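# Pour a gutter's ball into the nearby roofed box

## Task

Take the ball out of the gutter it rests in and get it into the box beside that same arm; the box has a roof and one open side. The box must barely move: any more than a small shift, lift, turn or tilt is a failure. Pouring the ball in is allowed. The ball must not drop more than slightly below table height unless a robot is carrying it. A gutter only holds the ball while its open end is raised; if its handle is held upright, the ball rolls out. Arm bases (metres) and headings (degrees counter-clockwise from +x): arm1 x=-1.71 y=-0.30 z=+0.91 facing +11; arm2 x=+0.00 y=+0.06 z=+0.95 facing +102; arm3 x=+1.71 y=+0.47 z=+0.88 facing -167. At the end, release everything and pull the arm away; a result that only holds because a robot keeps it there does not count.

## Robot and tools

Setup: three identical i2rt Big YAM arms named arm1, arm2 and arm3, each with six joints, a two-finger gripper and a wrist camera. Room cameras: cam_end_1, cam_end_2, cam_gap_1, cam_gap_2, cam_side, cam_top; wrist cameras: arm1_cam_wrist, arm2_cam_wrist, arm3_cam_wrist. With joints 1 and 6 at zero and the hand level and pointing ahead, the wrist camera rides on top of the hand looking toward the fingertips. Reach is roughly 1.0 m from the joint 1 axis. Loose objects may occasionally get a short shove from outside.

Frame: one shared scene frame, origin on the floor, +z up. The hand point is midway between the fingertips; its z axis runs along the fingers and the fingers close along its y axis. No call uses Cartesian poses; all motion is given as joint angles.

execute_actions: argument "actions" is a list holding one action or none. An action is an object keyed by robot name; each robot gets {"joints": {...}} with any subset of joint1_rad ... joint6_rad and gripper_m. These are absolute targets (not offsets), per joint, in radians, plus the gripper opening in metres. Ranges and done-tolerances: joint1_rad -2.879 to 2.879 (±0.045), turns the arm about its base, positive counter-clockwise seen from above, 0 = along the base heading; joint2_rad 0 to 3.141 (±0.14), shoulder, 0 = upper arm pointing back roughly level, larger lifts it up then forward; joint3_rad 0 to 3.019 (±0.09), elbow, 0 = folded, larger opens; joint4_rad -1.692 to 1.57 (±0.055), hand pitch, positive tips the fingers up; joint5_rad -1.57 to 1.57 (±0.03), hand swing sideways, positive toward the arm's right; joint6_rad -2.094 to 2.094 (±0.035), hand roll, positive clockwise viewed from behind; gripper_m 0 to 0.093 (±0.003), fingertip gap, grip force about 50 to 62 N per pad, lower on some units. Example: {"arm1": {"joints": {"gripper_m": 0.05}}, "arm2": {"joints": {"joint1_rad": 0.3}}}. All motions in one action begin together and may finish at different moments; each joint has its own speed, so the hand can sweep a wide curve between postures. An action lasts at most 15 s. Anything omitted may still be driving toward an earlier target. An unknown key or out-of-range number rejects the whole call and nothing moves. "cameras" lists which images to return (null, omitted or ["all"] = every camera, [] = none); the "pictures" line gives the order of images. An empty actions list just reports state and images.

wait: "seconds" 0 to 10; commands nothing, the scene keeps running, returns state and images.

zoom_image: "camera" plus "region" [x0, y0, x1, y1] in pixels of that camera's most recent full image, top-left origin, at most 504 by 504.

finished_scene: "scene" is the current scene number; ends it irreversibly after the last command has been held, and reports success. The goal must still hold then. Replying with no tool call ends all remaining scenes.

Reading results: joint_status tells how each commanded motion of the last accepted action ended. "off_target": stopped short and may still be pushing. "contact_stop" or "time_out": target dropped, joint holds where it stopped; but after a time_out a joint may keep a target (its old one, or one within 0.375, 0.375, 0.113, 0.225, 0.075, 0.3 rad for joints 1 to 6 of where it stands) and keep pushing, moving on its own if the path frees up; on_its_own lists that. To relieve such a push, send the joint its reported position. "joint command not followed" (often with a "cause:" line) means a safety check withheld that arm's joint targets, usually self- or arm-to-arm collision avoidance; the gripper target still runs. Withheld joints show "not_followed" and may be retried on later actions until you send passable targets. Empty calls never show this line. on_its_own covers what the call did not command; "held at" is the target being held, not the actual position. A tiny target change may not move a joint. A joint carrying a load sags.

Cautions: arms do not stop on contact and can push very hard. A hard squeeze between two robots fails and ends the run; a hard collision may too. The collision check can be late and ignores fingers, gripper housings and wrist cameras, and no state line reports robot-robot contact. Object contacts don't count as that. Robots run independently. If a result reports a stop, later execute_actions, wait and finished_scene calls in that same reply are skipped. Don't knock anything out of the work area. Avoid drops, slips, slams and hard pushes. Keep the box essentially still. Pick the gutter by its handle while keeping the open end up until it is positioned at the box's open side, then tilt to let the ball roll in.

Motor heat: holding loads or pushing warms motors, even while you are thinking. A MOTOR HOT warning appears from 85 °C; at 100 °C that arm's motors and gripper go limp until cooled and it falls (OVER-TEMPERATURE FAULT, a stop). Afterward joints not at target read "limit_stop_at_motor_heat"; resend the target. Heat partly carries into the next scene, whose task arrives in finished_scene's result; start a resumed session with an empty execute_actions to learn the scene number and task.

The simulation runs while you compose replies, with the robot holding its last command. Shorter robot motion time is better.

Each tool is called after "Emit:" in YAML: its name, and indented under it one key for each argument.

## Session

Emit:
execute_actions:
  actions: []

Scene clock: 0.00 s.
arm1.joint_positions: joint1_rad=+0.629 joint2_rad=+0.627 joint3_rad=+1.638 joint4_rad=-1.578 joint5_rad=+0.069 joint6_rad=+0.778 gripper_m=+0.095
arm1.joint_status: not commanded
arm1.hand: x=-1.5877 y=-0.1907 z=+1.5113 quat_wxyz=(-0.352, +0.003, -0.878, -0.324) (m; scene frame)
arm2.joint_positions: joint1_rad=-0.025 joint2_rad=+0.586 joint3_rad=+1.336 joint4_rad=-1.291 joint5_rad=-0.108 joint6_rad=-0.578 gripper_m=+0.094
arm2.joint_status: not commanded
arm2.hand: x=-0.0595 y=+0.2865 z=+1.4785 quat_wxyz=(-0.384, +0.808, -0.316, -0.315) (m; scene frame)
arm3.joint_positions: joint1_rad=+0.328 joint2_rad=+0.398 joint3_rad=+1.369 joint4_rad=-1.515 joint5_rad=+0.104 joint6_rad=+0.757 gripper_m=+0.095
arm3.joint_status: not commanded
arm3.hand: x=+1.6001 y=+0.4209 z=+1.4070 quat_wxyz=(-0.261, -0.862, +0.116, +0.418) (m; scene frame)
pictures: arm1_cam_wrist, arm2_cam_wrist, arm3_cam_wrist, cam_end_1, cam_end_2, cam_gap_1, cam_gap_2, cam_side, cam_top
Images, in order (width x height): arm1_cam_wrist 616x616, arm2_cam_wrist 616x616, arm3_cam_wrist 616x616, cam_end_1 504x504, cam_end_2 504x504, cam_gap_1 504x504, cam_gap_2 504x504, cam_side 504x504, cam_top 504x504.

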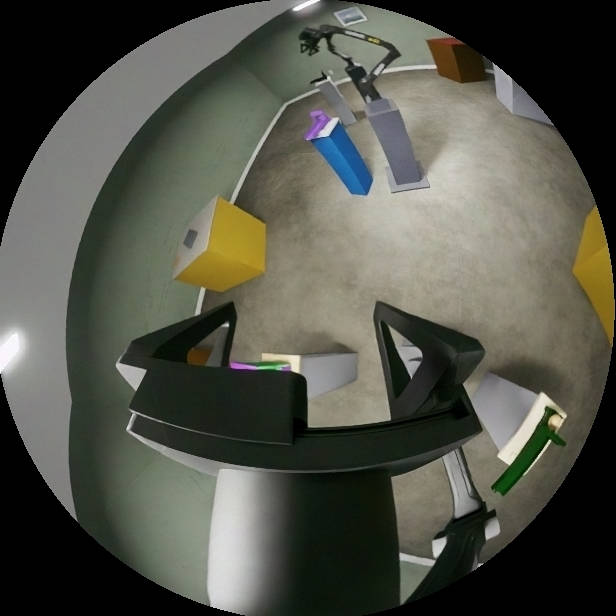

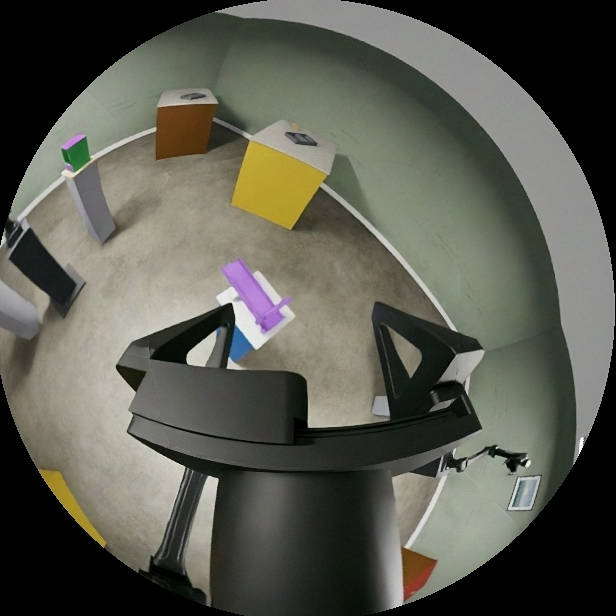

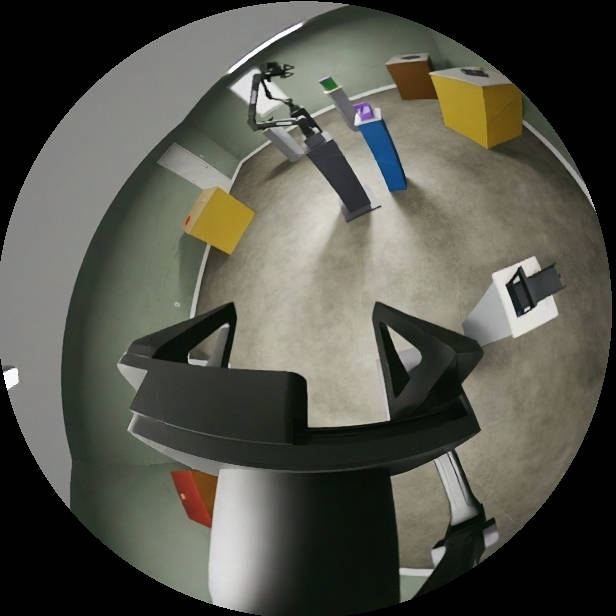

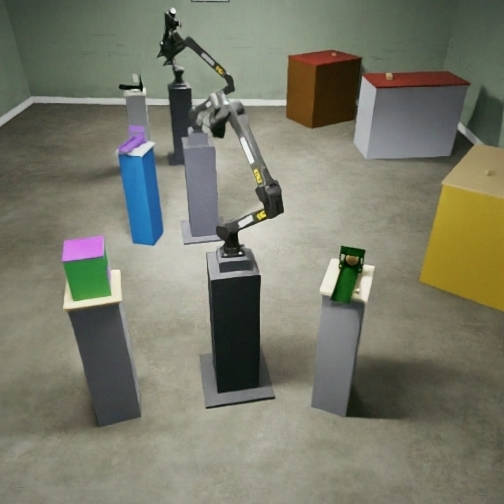

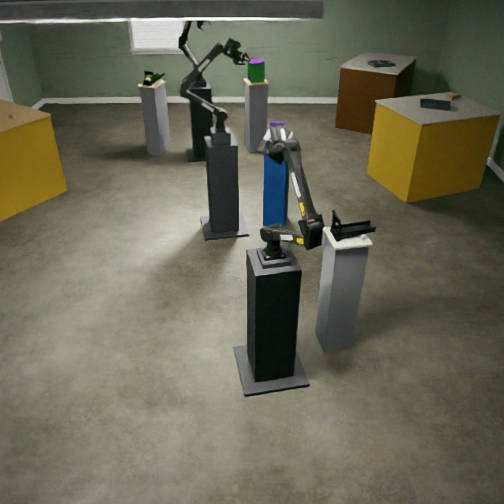

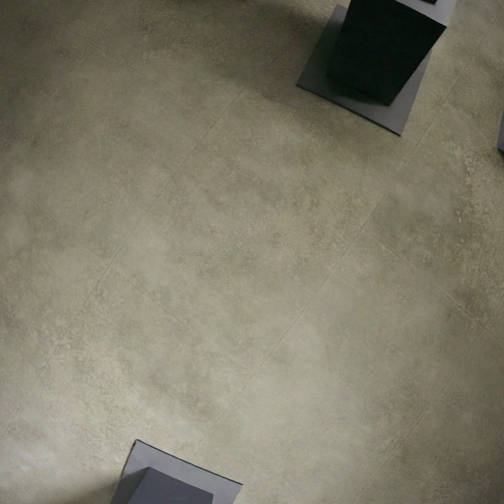

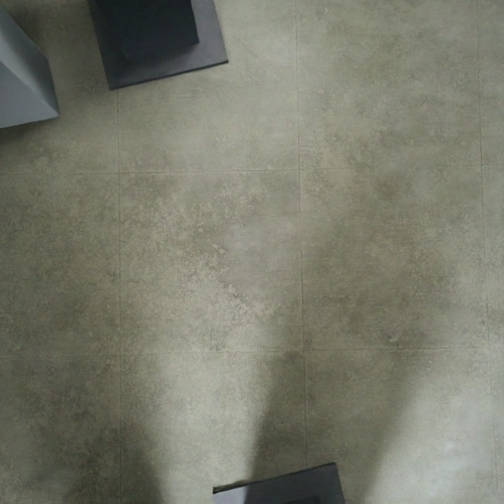

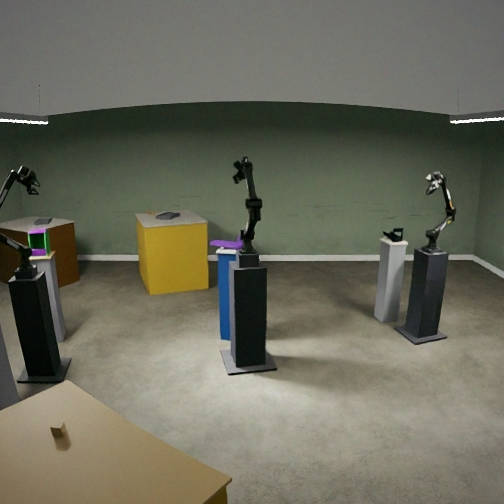

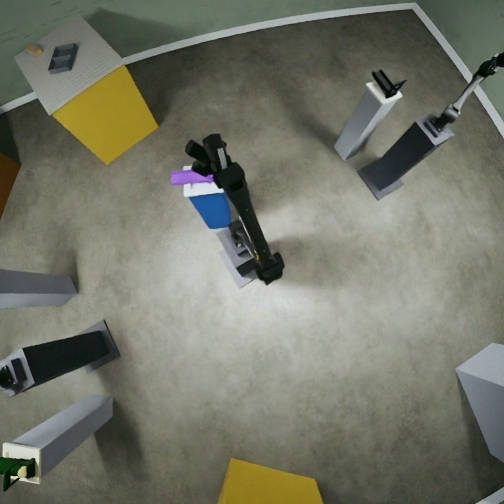

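Emit:
zoom_image:
  camera: "cam_end_1"
  region: [300, 230, 400, 330]

Emit:
zoom_image:
  camera: "cam_end_1"
  region: [40, 220, 140, 320]

Emit:
zoom_image:
  camera: "arm1_cam_wrist"
  region: [460, 370, 600, 510]

Emit:
zoom_image:
  camera: "cam_top"
  region: [0, 300, 200, 504]

Region (300, 230, 400, 330) of cam_end_1's 504x504 image, scaled by 5.040, with more detail than that image has.

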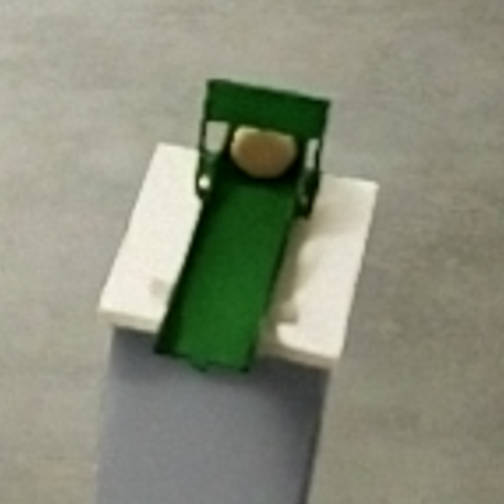

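Region (40, 220, 140, 320) of cam_end_1's 504x504 image, scaled by 5.040, with more detail than that image has.

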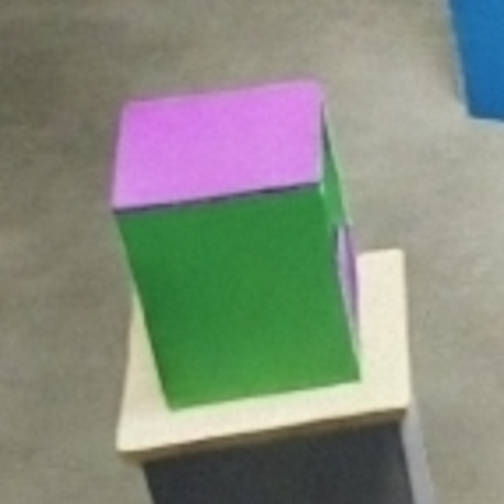

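Region (460, 370, 600, 510) of arm1_cam_wrist's 616x616 image, scaled by 3.600, with more detail than that image has.

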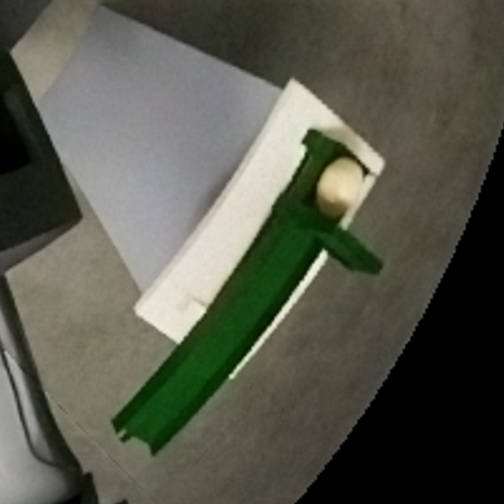

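Region (0, 300, 200, 504) of cam_top's 504x504 image, scaled by 2.471, with more detail than that image has; it fills the left 494 columns of this view, and the rest is white.

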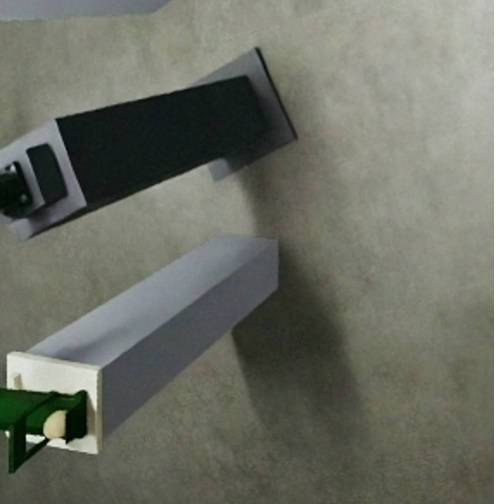

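Emit:
execute_actions:
  actions:
    - {"arm1":{"joints":{"joint1_rad":-1.95,"joint2_rad":1.45,"joint3_rad":1.6,"joint4_rad":-1.5,"joint5_rad":0.2,"joint6_rad":0.115,"gripper_m":0.08}}}
  cameras: ["arm1_cam_wrist","cam_end_1","cam_top"]

Scene clock: 2.90 s.
arm1.joint_positions: joint1_rad=-1.956 joint2_rad=+1.480 joint3_rad=+1.587 joint4_rad=-1.497 joint5_rad=+0.200 joint6_rad=+0.130 gripper_m=+0.080
arm1.joint_status: all done
arm1.hand: x=-1.8351 y=-0.7673 z=+1.2307 quat_wxyz=(+0.014, -0.808, -0.573, +0.138) (m; scene frame)
arm2.joint_positions: joint1_rad=-0.025 joint2_rad=+0.586 joint3_rad=+1.336 joint4_rad=-1.291 joint5_rad=-0.108 joint6_rad=-0.578 gripper_m=+0.094
arm2.joint_status: not commanded
arm2.hand: x=-0.0595 y=+0.2865 z=+1.4785 quat_wxyz=(-0.384, +0.808, -0.316, -0.315) (m; scene frame)
arm3.joint_positions: joint1_rad=+0.328 joint2_rad=+0.398 joint3_rad=+1.369 joint4_rad=-1.515 joint5_rad=+0.104 joint6_rad=+0.757 gripper_m=+0.095
arm3.joint_status: not commanded
arm3.hand: x=+1.6001 y=+0.4209 z=+1.4070 quat_wxyz=(-0.261, -0.862, +0.116, +0.418) (m; scene frame)
pictures: arm1_cam_wrist, cam_end_1, cam_top
Images, in order (width x height): arm1_cam_wrist 616x616, cam_end_1 504x504, cam_top 504x504.

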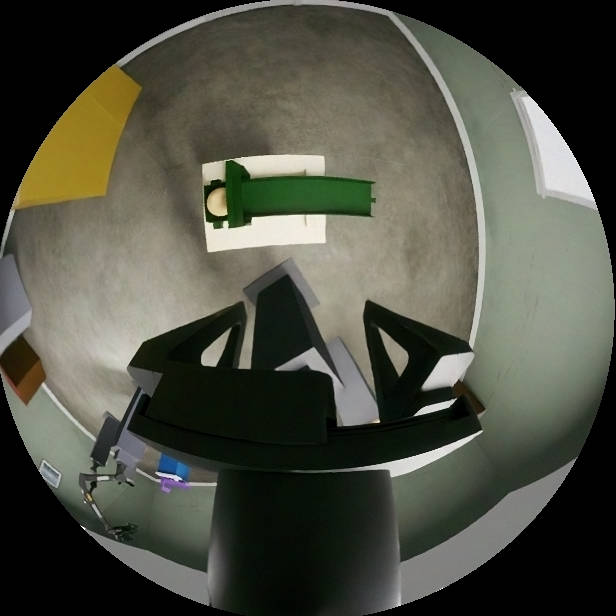

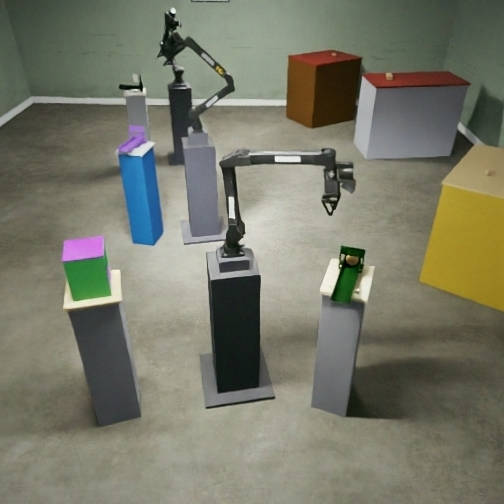

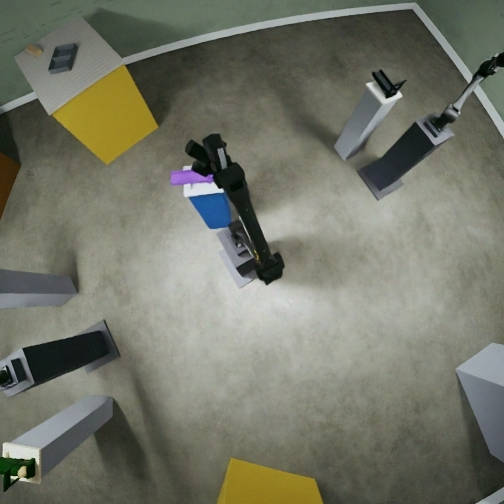

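Emit:
zoom_image:
  camera: "arm1_cam_wrist"
  region: [180, 120, 400, 280]

Region (180, 120, 400, 280) of arm1_cam_wrist's 616x616 image, scaled by 2.291, with more detail than that image has; it fills the top 367 rows of this view, and the rest is white.

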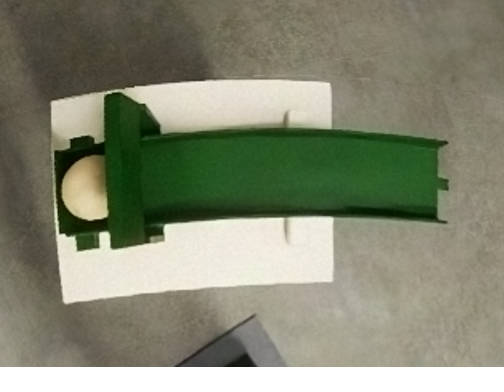

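Emit:
execute_actions:
  actions:
    - {"arm1":{"joints":{"joint1_rad":-1.855,"joint2_rad":2.0,"joint3_rad":2.09,"joint4_rad":-1.6,"joint5_rad":0.2,"joint6_rad":0.18,"gripper_m":0.08}}}
  cameras: ["arm1_cam_wrist","cam_end_1"]

Scene clock: 5.33 s.
arm1.joint_positions: joint1_rad=-1.847 joint2_rad=+2.029 joint3_rad=+2.028 joint4_rad=-1.595 joint5_rad=+0.200 joint6_rad=+0.165 gripper_m=+0.080
arm1.joint_status: all done
arm1.hand: x=-1.7968 y=-0.9251 z=+1.1121 quat_wxyz=(+0.080, -0.783, -0.613, +0.069) (m; scene frame)
arm2.joint_positions: joint1_rad=-0.025 joint2_rad=+0.586 joint3_rad=+1.336 joint4_rad=-1.291 joint5_rad=-0.108 joint6_rad=-0.578 gripper_m=+0.094
arm2.joint_status: not commanded
arm2.hand: x=-0.0595 y=+0.2865 z=+1.4785 quat_wxyz=(-0.384, +0.808, -0.316, -0.315) (m; scene frame)
arm3.joint_positions: joint1_rad=+0.328 joint2_rad=+0.398 joint3_rad=+1.369 joint4_rad=-1.515 joint5_rad=+0.104 joint6_rad=+0.757 gripper_m=+0.095
arm3.joint_status: not commanded
arm3.hand: x=+1.6001 y=+0.4209 z=+1.4070 quat_wxyz=(-0.261, -0.862, +0.116, +0.418) (m; scene frame)
pictures: arm1_cam_wrist, cam_end_1
Images, in order (width x height): arm1_cam_wrist 616x616, cam_end_1 504x504.

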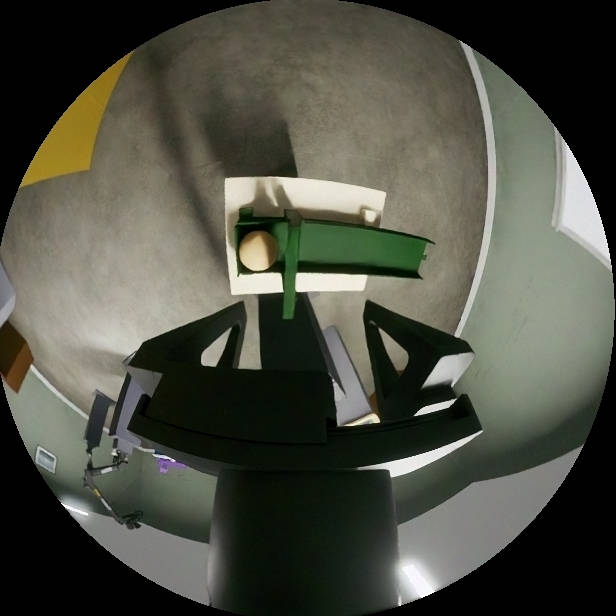

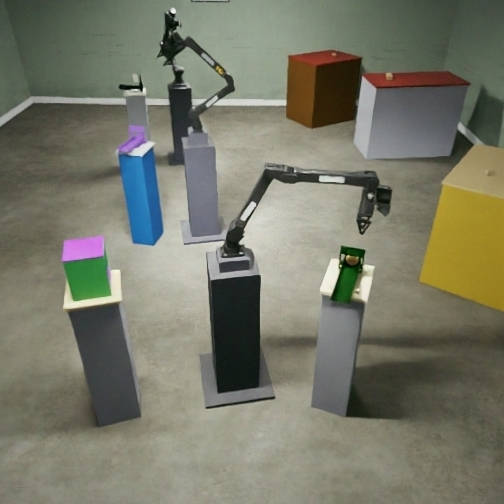

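Emit:
zoom_image:
  camera: "arm1_cam_wrist"
  region: [210, 160, 450, 340]

Region (210, 160, 450, 340) of arm1_cam_wrist's 616x616 image, scaled by 2.100, with more detail than that image has; it fills the top 378 rows of this view, and the rest is white.

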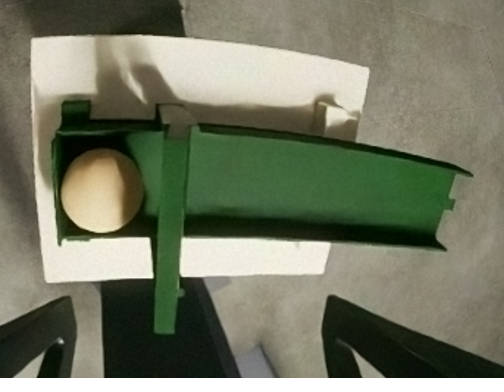

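Emit:
execute_actions:
  actions:
    - {"arm1":{"joints":{"joint2_rad":2.025,"joint3_rad":1.935,"joint4_rad":-1.46,"joint6_rad":0.215,"gripper_m":0.06}}}
  cameras: ["arm1_cam_wrist","cam_end_1"]

Scene clock: 7.03 s.
arm1.joint_positions: joint1_rad=-1.847 joint2_rad=+2.028 joint3_rad=+1.933 joint4_rad=-1.471 joint5_rad=+0.200 joint6_rad=+0.200 gripper_m=+0.060
arm1.joint_status: all done
arm1.hand: x=-1.7976 y=-0.9304 z=+1.0762 quat_wxyz=(+0.067, -0.794, -0.598, +0.080) (m; scene frame)
arm2.joint_positions: joint1_rad=-0.025 joint2_rad=+0.586 joint3_rad=+1.336 joint4_rad=-1.291 joint5_rad=-0.108 joint6_rad=-0.578 gripper_m=+0.094
arm2.joint_status: not commanded
arm2.hand: x=-0.0595 y=+0.2865 z=+1.4785 quat_wxyz=(-0.384, +0.808, -0.316, -0.315) (m; scene frame)
arm3.joint_positions: joint1_rad=+0.328 joint2_rad=+0.398 joint3_rad=+1.369 joint4_rad=-1.515 joint5_rad=+0.104 joint6_rad=+0.757 gripper_m=+0.095
arm3.joint_status: not commanded
arm3.hand: x=+1.6001 y=+0.4209 z=+1.4070 quat_wxyz=(-0.261, -0.862, +0.116, +0.418) (m; scene frame)
pictures: arm1_cam_wrist, cam_end_1
Images, in order (width x height): arm1_cam_wrist 616x616, cam_end_1 504x504.

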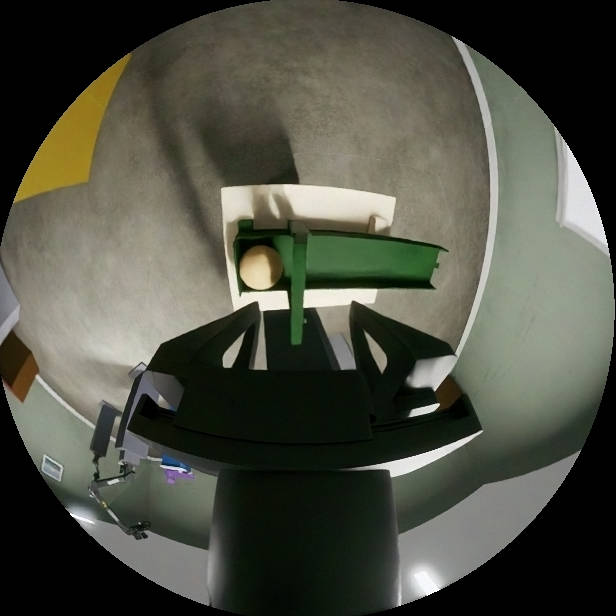

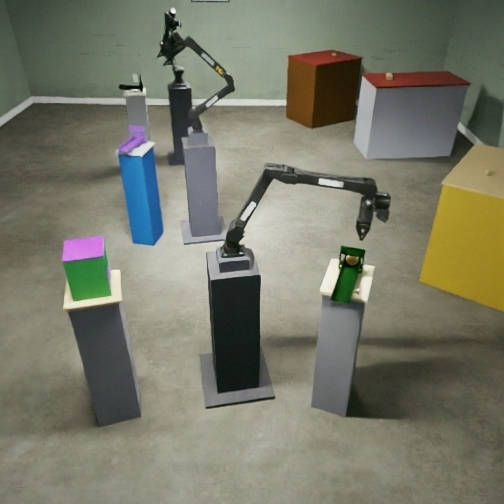

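Emit:
zoom_image:
  camera: "arm1_cam_wrist"
  region: [210, 170, 460, 370]

Region (210, 170, 460, 370) of arm1_cam_wrist's 616x616 image, scaled by 2.016, with more detail than that image has; it fills the top 403 rows of this view, and the rest is white.

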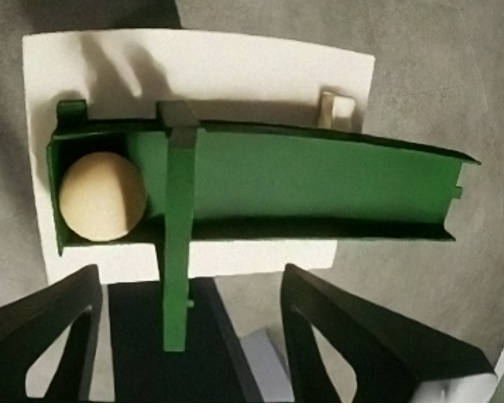

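Emit:
execute_actions:
  actions:
    - {"arm1":{"joints":{"joint2_rad":2.03,"joint3_rad":1.80,"joint4_rad":-1.32,"gripper_m":0.06}}}
  cameras: ["arm1_cam_wrist","cam_end_1"]

Scene clock: 8.40 s.
arm1.joint_positions: joint1_rad=-1.847 joint2_rad=+2.029 joint3_rad=+1.798 joint4_rad=-1.331 joint5_rad=+0.200 joint6_rad=+0.200 gripper_m=+0.060
arm1.joint_status: all done
arm1.hand: x=-1.7976 y=-0.9233 z=+1.0250 quat_wxyz=(+0.066, -0.795, -0.598, +0.082) (m; scene frame)
arm2.joint_positions: joint1_rad=-0.025 joint2_rad=+0.586 joint3_rad=+1.336 joint4_rad=-1.291 joint5_rad=-0.108 joint6_rad=-0.578 gripper_m=+0.094
arm2.joint_status: not commanded
arm2.hand: x=-0.0595 y=+0.2865 z=+1.4785 quat_wxyz=(-0.384, +0.808, -0.316, -0.315) (m; scene frame)
arm3.joint_positions: joint1_rad=+0.328 joint2_rad=+0.398 joint3_rad=+1.369 joint4_rad=-1.515 joint5_rad=+0.104 joint6_rad=+0.757 gripper_m=+0.095
arm3.joint_status: not commanded
arm3.hand: x=+1.6001 y=+0.4209 z=+1.4070 quat_wxyz=(-0.261, -0.862, +0.116, +0.418) (m; scene frame)
pictures: arm1_cam_wrist, cam_end_1
Images, in order (width x height): arm1_cam_wrist 616x616, cam_end_1 504x504.

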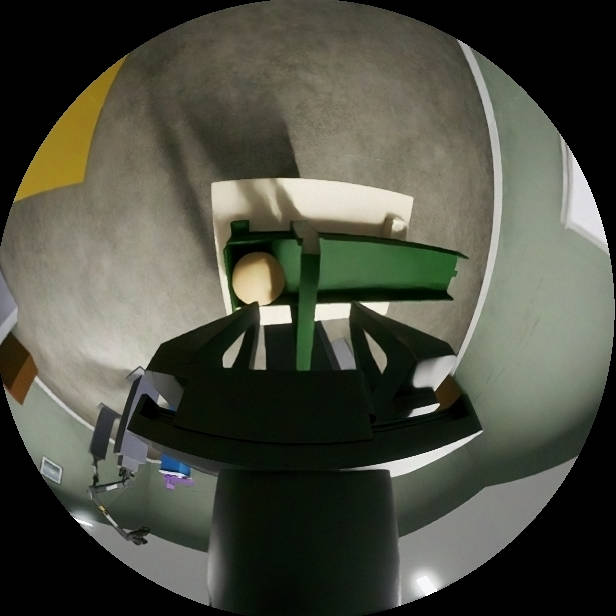

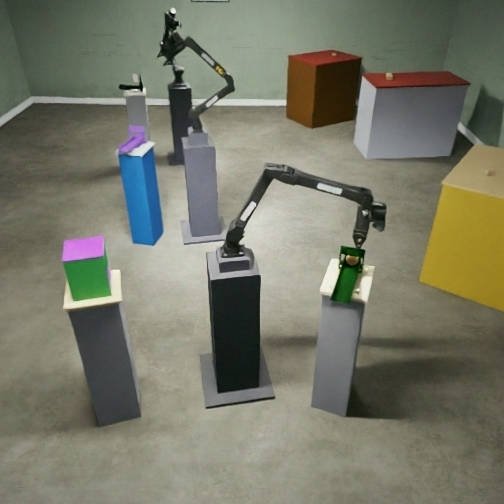

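Emit:
zoom_image:
  camera: "arm1_cam_wrist"
  region: [210, 190, 410, 390]

Emit:
zoom_image:
  camera: "cam_end_1"
  region: [310, 200, 410, 300]

Region (210, 190, 410, 390) of arm1_cam_wrist's 616x616 image, scaled by 2.520, with more detail than that image has.

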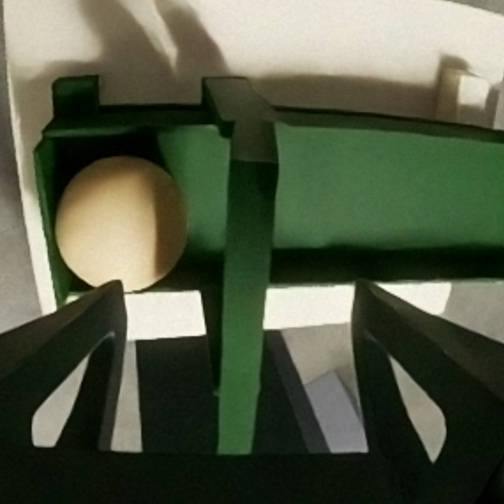

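Region (310, 200, 410, 300) of cam_end_1's 504x504 image, scaled by 5.040, with more detail than that image has.

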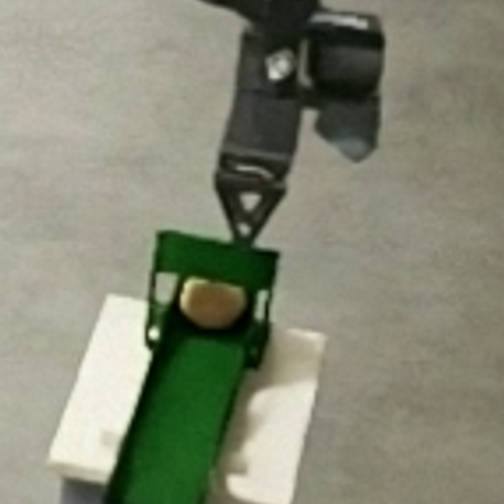

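Emit:
execute_actions:
  actions:
    - {"arm1":{"joints":{"joint2_rad":2.005,"joint3_rad":1.725,"joint4_rad":-1.265,"gripper_m":0.04}}}
  cameras: ["arm1_cam_wrist","cam_end_1"]

Emit:
zoom_image:
  camera: "arm1_cam_wrist"
  region: [210, 190, 410, 390]

Emit:
zoom_image:
  camera: "cam_end_1"
  region: [310, 200, 410, 300]

Scene clock: 10.33 s.
arm1.joint_positions: joint1_rad=-1.847 joint2_rad=+2.028 joint3_rad=+1.724 joint4_rad=-1.276 joint5_rad=+0.200 joint6_rad=+0.200 gripper_m=+0.040
arm1.joint_status: all done
arm1.hand: x=-1.7970 y=-0.9115 z=+0.9981 quat_wxyz=(+0.072, -0.794, -0.599, +0.076) (m; scene frame)
arm2.joint_positions: joint1_rad=-0.025 joint2_rad=+0.586 joint3_rad=+1.336 joint4_rad=-1.291 joint5_rad=-0.108 joint6_rad=-0.578 gripper_m=+0.094
arm2.joint_status: not commanded
arm2.hand: x=-0.0595 y=+0.2865 z=+1.4785 quat_wxyz=(-0.384, +0.808, -0.316, -0.315) (m; scene frame)
arm3.joint_positions: joint1_rad=+0.328 joint2_rad=+0.398 joint3_rad=+1.369 joint4_rad=-1.515 joint5_rad=+0.104 joint6_rad=+0.757 gripper_m=+0.095
arm3.joint_status: not commanded
arm3.hand: x=+1.6001 y=+0.4209 z=+1.4070 quat_wxyz=(-0.261, -0.862, +0.116, +0.418) (m; scene frame)
pictures: arm1_cam_wrist, cam_end_1
Images, in order (width x height): arm1_cam_wrist 616x616, cam_end_1 504x504.

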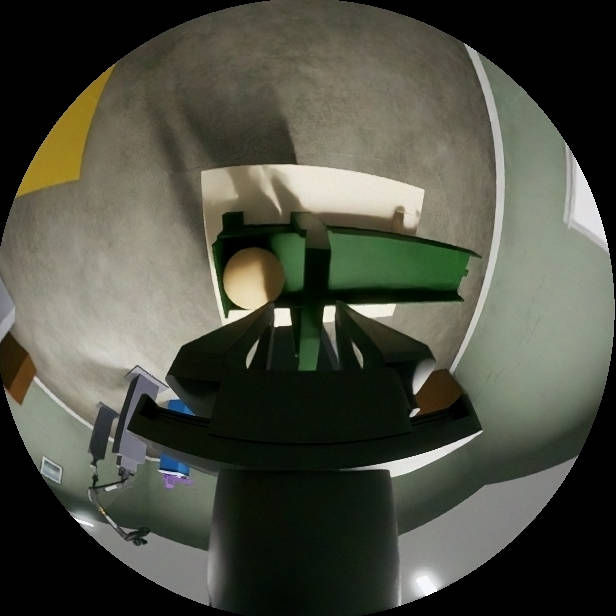

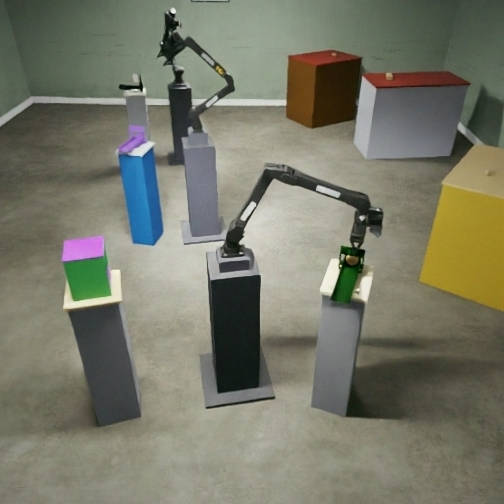

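Region (210, 190, 410, 390) of arm1_cam_wrist's 616x616 image, scaled by 2.520, with more detail than that image has.

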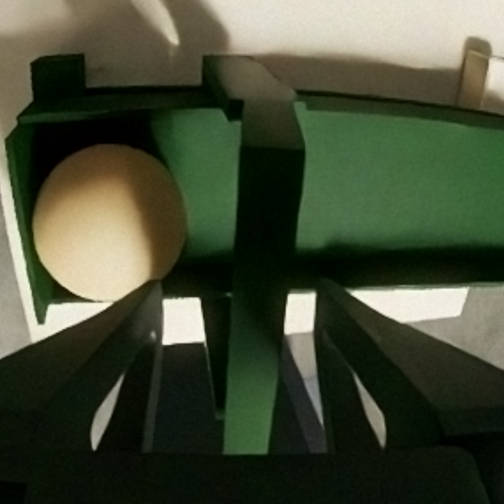

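Region (310, 200, 410, 300) of cam_end_1's 504x504 image, scaled by 5.040, with more detail than that image has.

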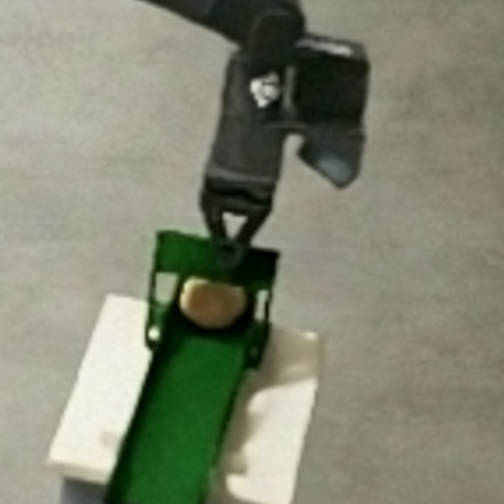

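Emit:
execute_actions:
  actions:
    - {"arm1":{"joints":{"gripper_m":0.0}}}
  cameras: ["arm1_cam_wrist","cam_end_1"]

Scene clock: 11.00 s.
arm1.joint_positions: joint1_rad=-1.849 joint2_rad=+2.028 joint3_rad=+1.724 joint4_rad=-1.274 joint5_rad=+0.206 joint6_rad=+0.207 gripper_m=+0.012
arm1.joint_status: gripper_m off_target (ended at +0.012, target +0.000)
arm1.hand: x=-1.7993 y=-0.9117 z=+0.9985 quat_wxyz=(+0.074, -0.796, -0.595, +0.079) (m; scene frame)
arm2.joint_positions: joint1_rad=-0.025 joint2_rad=+0.586 joint3_rad=+1.336 joint4_rad=-1.291 joint5_rad=-0.108 joint6_rad=-0.578 gripper_m=+0.094
arm2.joint_status: not commanded
arm2.hand: x=-0.0595 y=+0.2865 z=+1.4785 quat_wxyz=(-0.384, +0.808, -0.316, -0.315) (m; scene frame)
arm3.joint_positions: joint1_rad=+0.328 joint2_rad=+0.398 joint3_rad=+1.369 joint4_rad=-1.515 joint5_rad=+0.104 joint6_rad=+0.757 gripper_m=+0.095
arm3.joint_status: not commanded
arm3.hand: x=+1.6001 y=+0.4209 z=+1.4070 quat_wxyz=(-0.261, -0.862, +0.116, +0.418) (m; scene frame)
pictures: arm1_cam_wrist, cam_end_1
Images, in order (width x height): arm1_cam_wrist 616x616, cam_end_1 504x504.

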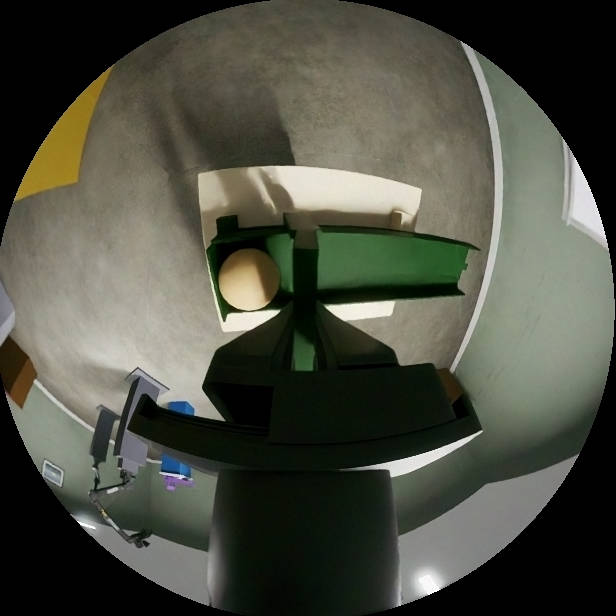

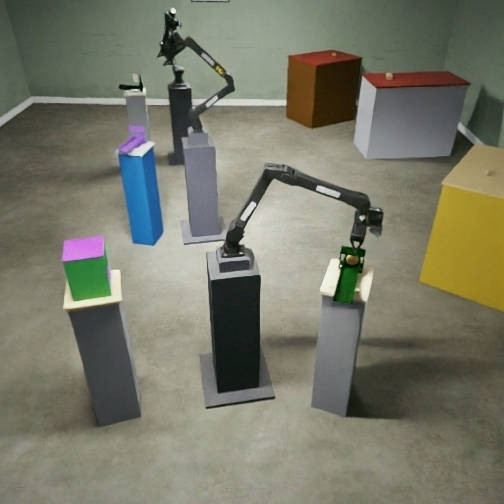

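Emit:
execute_actions:
  actions:
    - {"arm1":{"joints":{"joint2_rad":2.0,"joint3_rad":1.98,"joint4_rad":-1.46,"joint5_rad":0.3,"gripper_m":0.0}}}
  cameras: ["arm1_cam_wrist","cam_end_1"]

Scene clock: 12.83 s.
arm1.joint_positions: joint1_rad=-1.850 joint2_rad=+2.028 joint3_rad=+1.927 joint4_rad=-1.450 joint5_rad=+0.293 joint6_rad=+0.207 gripper_m=+0.012
arm1.joint_status: gripper_m off_target (ended at +0.012, target +0.000); the others done
arm1.hand: x=-1.8153 y=-0.9324 z=+1.0784 quat_wxyz=(+0.092, -0.793, -0.590, +0.120) (m; scene frame)
arm2.joint_positions: joint1_rad=-0.025 joint2_rad=+0.586 joint3_rad=+1.336 joint4_rad=-1.291 joint5_rad=-0.108 joint6_rad=-0.578 gripper_m=+0.094
arm2.joint_status: not commanded
arm2.hand: x=-0.0595 y=+0.2865 z=+1.4785 quat_wxyz=(-0.384, +0.808, -0.316, -0.315) (m; scene frame)
arm3.joint_positions: joint1_rad=+0.328 joint2_rad=+0.398 joint3_rad=+1.369 joint4_rad=-1.515 joint5_rad=+0.104 joint6_rad=+0.757 gripper_m=+0.095
arm3.joint_status: not commanded
arm3.hand: x=+1.6001 y=+0.4209 z=+1.4070 quat_wxyz=(-0.261, -0.862, +0.116, +0.418) (m; scene frame)
pictures: arm1_cam_wrist, cam_end_1
Images, in order (width x height): arm1_cam_wrist 616x616, cam_end_1 504x504.

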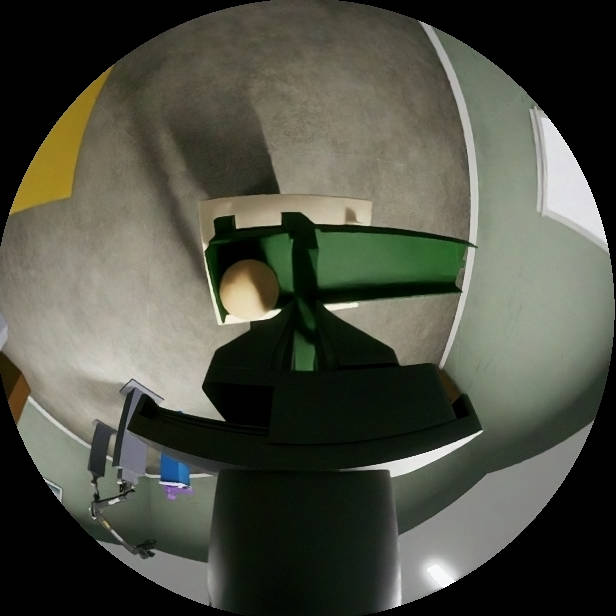

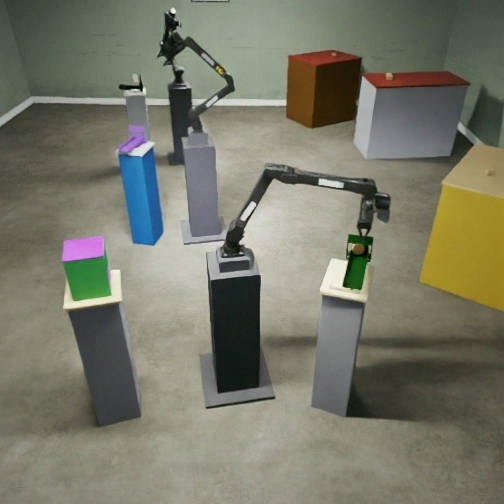

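Emit:
execute_actions:
  actions:
    - {"arm1":{"joints":{"joint2_rad":1.4,"joint3_rad":1.53,"joint4_rad":-1.2,"joint5_rad":0.45,"gripper_m":0.0}}}
  cameras: ["arm1_cam_wrist","cam_end_1"]

Scene clock: 14.83 s.
arm1.joint_positions: joint1_rad=-1.850 joint2_rad=+1.403 joint3_rad=+1.522 joint4_rad=-1.220 joint5_rad=+0.443 joint6_rad=+0.207 gripper_m=+0.012
arm1.joint_status: gripper_m off_target (ended at +0.012, target +0.000); the others done
arm1.hand: x=-1.8269 y=-0.8045 z=+1.2709 quat_wxyz=(-0.026, -0.789, -0.526, +0.315) (m; scene frame)
arm2.joint_positions: joint1_rad=-0.025 joint2_rad=+0.586 joint3_rad=+1.336 joint4_rad=-1.291 joint5_rad=-0.108 joint6_rad=-0.578 gripper_m=+0.094
arm2.joint_status: not commanded
arm2.hand: x=-0.0595 y=+0.2865 z=+1.4785 quat_wxyz=(-0.384, +0.808, -0.316, -0.315) (m; scene frame)
arm3.joint_positions: joint1_rad=+0.328 joint2_rad=+0.398 joint3_rad=+1.369 joint4_rad=-1.515 joint5_rad=+0.104 joint6_rad=+0.757 gripper_m=+0.095
arm3.joint_status: not commanded
arm3.hand: x=+1.6001 y=+0.4209 z=+1.4070 quat_wxyz=(-0.261, -0.862, +0.116, +0.418) (m; scene frame)
pictures: arm1_cam_wrist, cam_end_1
Images, in order (width x height): arm1_cam_wrist 616x616, cam_end_1 504x504.

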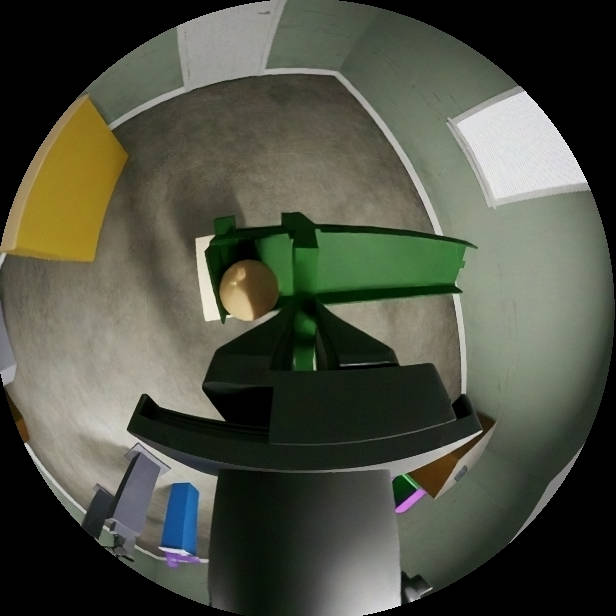

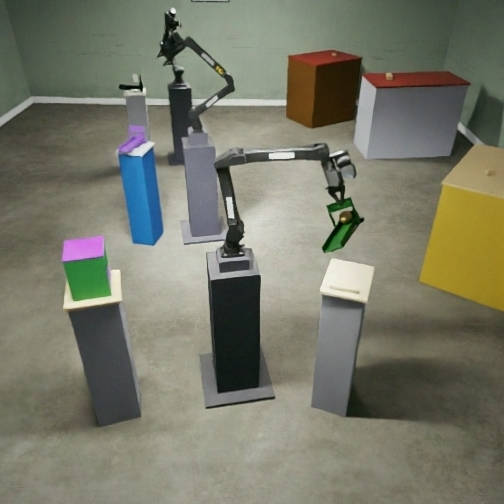

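Emit:
zoom_image:
  camera: "arm1_cam_wrist"
  region: [370, 450, 470, 550]

Region (370, 450, 470, 550) of arm1_cam_wrist's 616x616 image, scaled by 5.040, with more detail than that image has.

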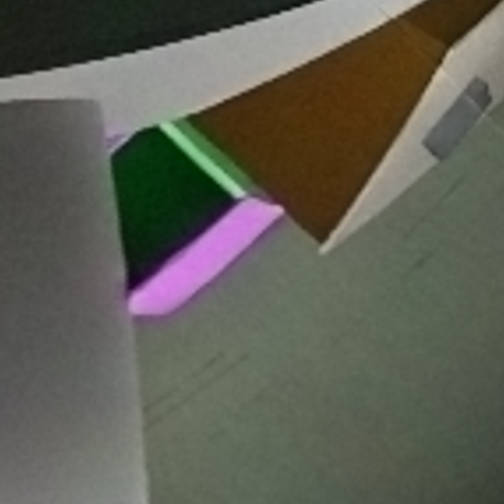

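Emit:
execute_actions:
  actions:
    - {"arm1":{"joints":{"joint1_rad":1.2,"joint6_rad":-1.575,"joint5_rad":0.3,"gripper_m":0.0}}}
  cameras: ["arm1_cam_wrist","cam_end_1","cam_top"]

Scene clock: 18.07 s.
arm1.joint_positions: joint1_rad=+1.208 joint2_rad=+1.419 joint3_rad=+1.522 joint4_rad=-1.211 joint5_rad=+0.293 joint6_rad=-1.562 gripper_m=+0.012
arm1.joint_status: gripper_m off_target (ended at +0.012, target +0.000); the others done
arm1.hand: x=-1.5760 y=+0.1989 z=+1.2525 quat_wxyz=(-0.214, +0.957, -0.119, +0.154) (m; scene frame)
arm2.joint_positions: joint1_rad=-0.025 joint2_rad=+0.586 joint3_rad=+1.336 joint4_rad=-1.291 joint5_rad=-0.108 joint6_rad=-0.578 gripper_m=+0.094
arm2.joint_status: not commanded
arm2.hand: x=-0.0595 y=+0.2865 z=+1.4785 quat_wxyz=(-0.384, +0.808, -0.316, -0.315) (m; scene frame)
arm3.joint_positions: joint1_rad=+0.328 joint2_rad=+0.398 joint3_rad=+1.369 joint4_rad=-1.515 joint5_rad=+0.104 joint6_rad=+0.757 gripper_m=+0.095
arm3.joint_status: not commanded
arm3.hand: x=+1.6001 y=+0.4209 z=+1.4070 quat_wxyz=(-0.261, -0.862, +0.116, +0.418) (m; scene frame)
pictures: arm1_cam_wrist, cam_end_1, cam_top
Images, in order (width x height): arm1_cam_wrist 616x616, cam_end_1 504x504, cam_top 504x504.

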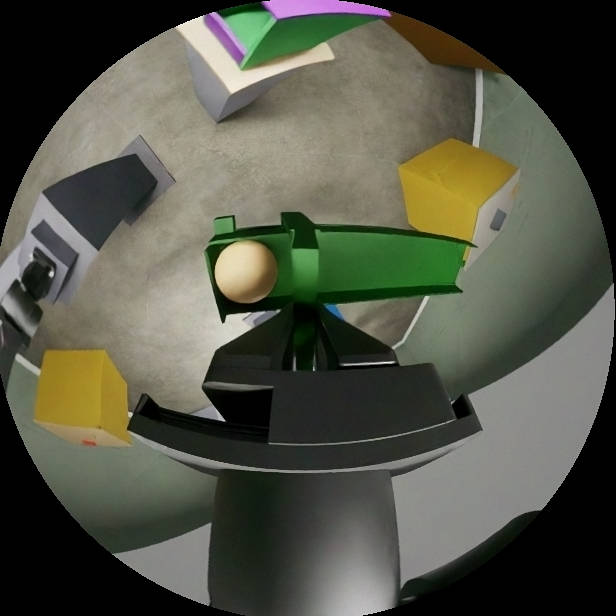

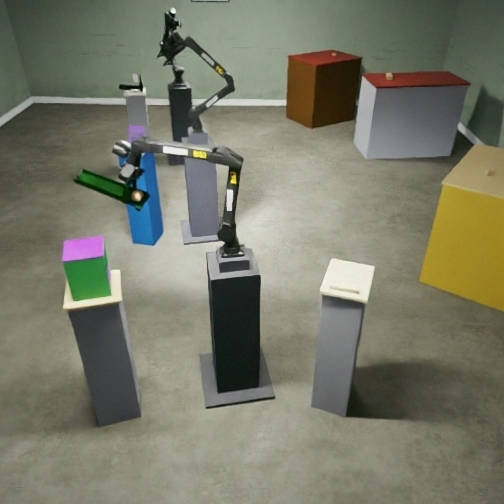

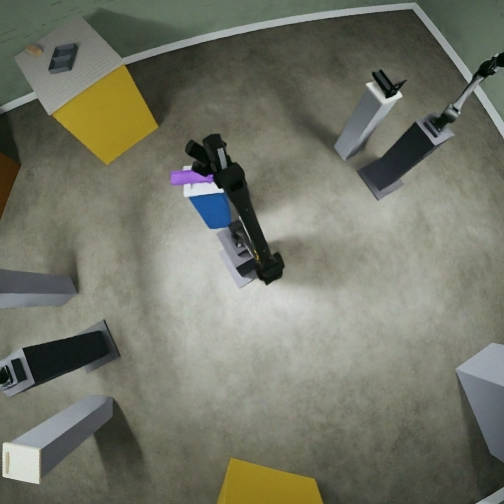

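Emit:
execute_actions:
  actions:
    - {"arm1":{"joints":{"joint1_rad":1.6,"joint2_rad":0.95,"joint3_rad":1.06,"joint4_rad":-1.15,"joint5_rad":0.0,"gripper_m":0.0}}}
  cameras: ["arm1_cam_wrist","cam_end_1","cam_side"]

Scene clock: 19.60 s.
arm1.joint_positions: joint1_rad=+1.609 joint2_rad=+0.947 joint3_rad=+1.052 joint4_rad=-1.164 joint5_rad=-0.003 joint6_rad=-1.565 gripper_m=+0.012
arm1.joint_status: gripper_m off_target (ended at +0.012, target +0.000); the others done
arm1.hand: x=-1.7947 y=+0.0424 z=+1.2169 quat_wxyz=(-0.251, +0.961, +0.110, -0.037) (m; scene frame)
arm2.joint_positions: joint1_rad=-0.025 joint2_rad=+0.586 joint3_rad=+1.336 joint4_rad=-1.291 joint5_rad=-0.108 joint6_rad=-0.578 gripper_m=+0.094
arm2.joint_status: not commanded
arm2.hand: x=-0.0595 y=+0.2865 z=+1.4785 quat_wxyz=(-0.384, +0.808, -0.316, -0.315) (m; scene frame)
arm3.joint_positions: joint1_rad=+0.328 joint2_rad=+0.398 joint3_rad=+1.369 joint4_rad=-1.515 joint5_rad=+0.104 joint6_rad=+0.757 gripper_m=+0.095
arm3.joint_status: not commanded
arm3.hand: x=+1.6001 y=+0.4209 z=+1.4070 quat_wxyz=(-0.261, -0.862, +0.116, +0.418) (m; scene frame)
pictures: arm1_cam_wrist, cam_end_1, cam_side
Images, in order (width x height): arm1_cam_wrist 616x616, cam_end_1 504x504, cam_side 504x504.

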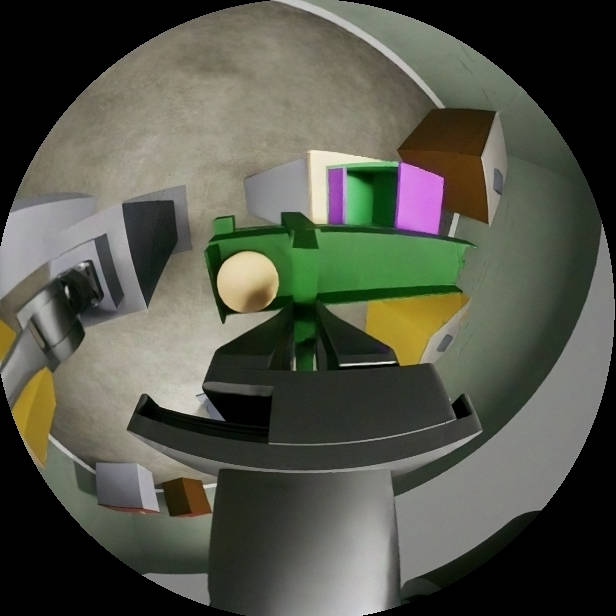

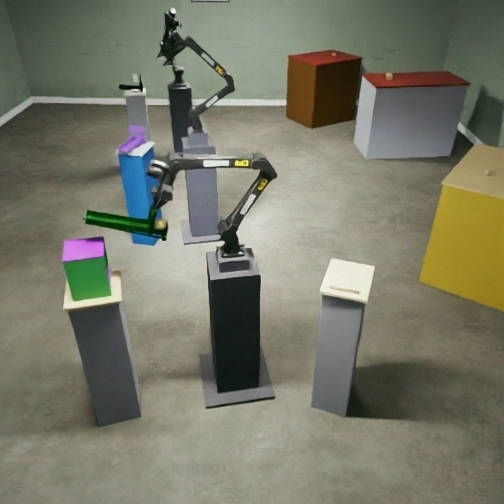

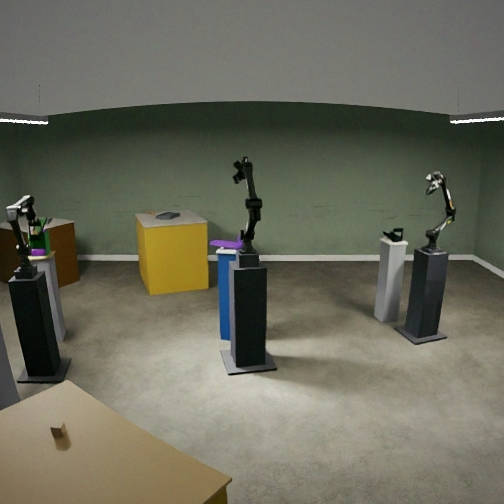

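Emit:
zoom_image:
  camera: "arm1_cam_wrist"
  region: [290, 130, 470, 250]

Region (290, 130, 470, 250) of arm1_cam_wrist's 616x616 image, scaled by 2.800, with more detail than that image has.

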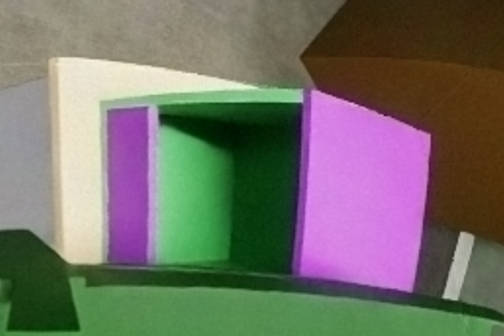

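Emit:
zoom_image:
  camera: "arm1_cam_wrist"
  region: [190, 200, 490, 340]

Region (190, 200, 490, 340) of arm1_cam_wrist's 616x616 image, scaled by 1.680, with more detail than that image has; it fills the top 235 rows of this view, and the rest is white.

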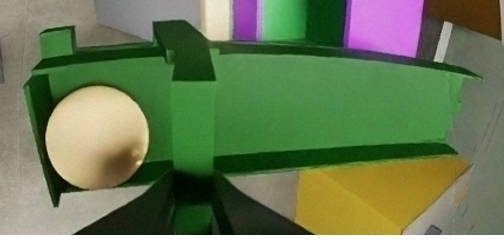

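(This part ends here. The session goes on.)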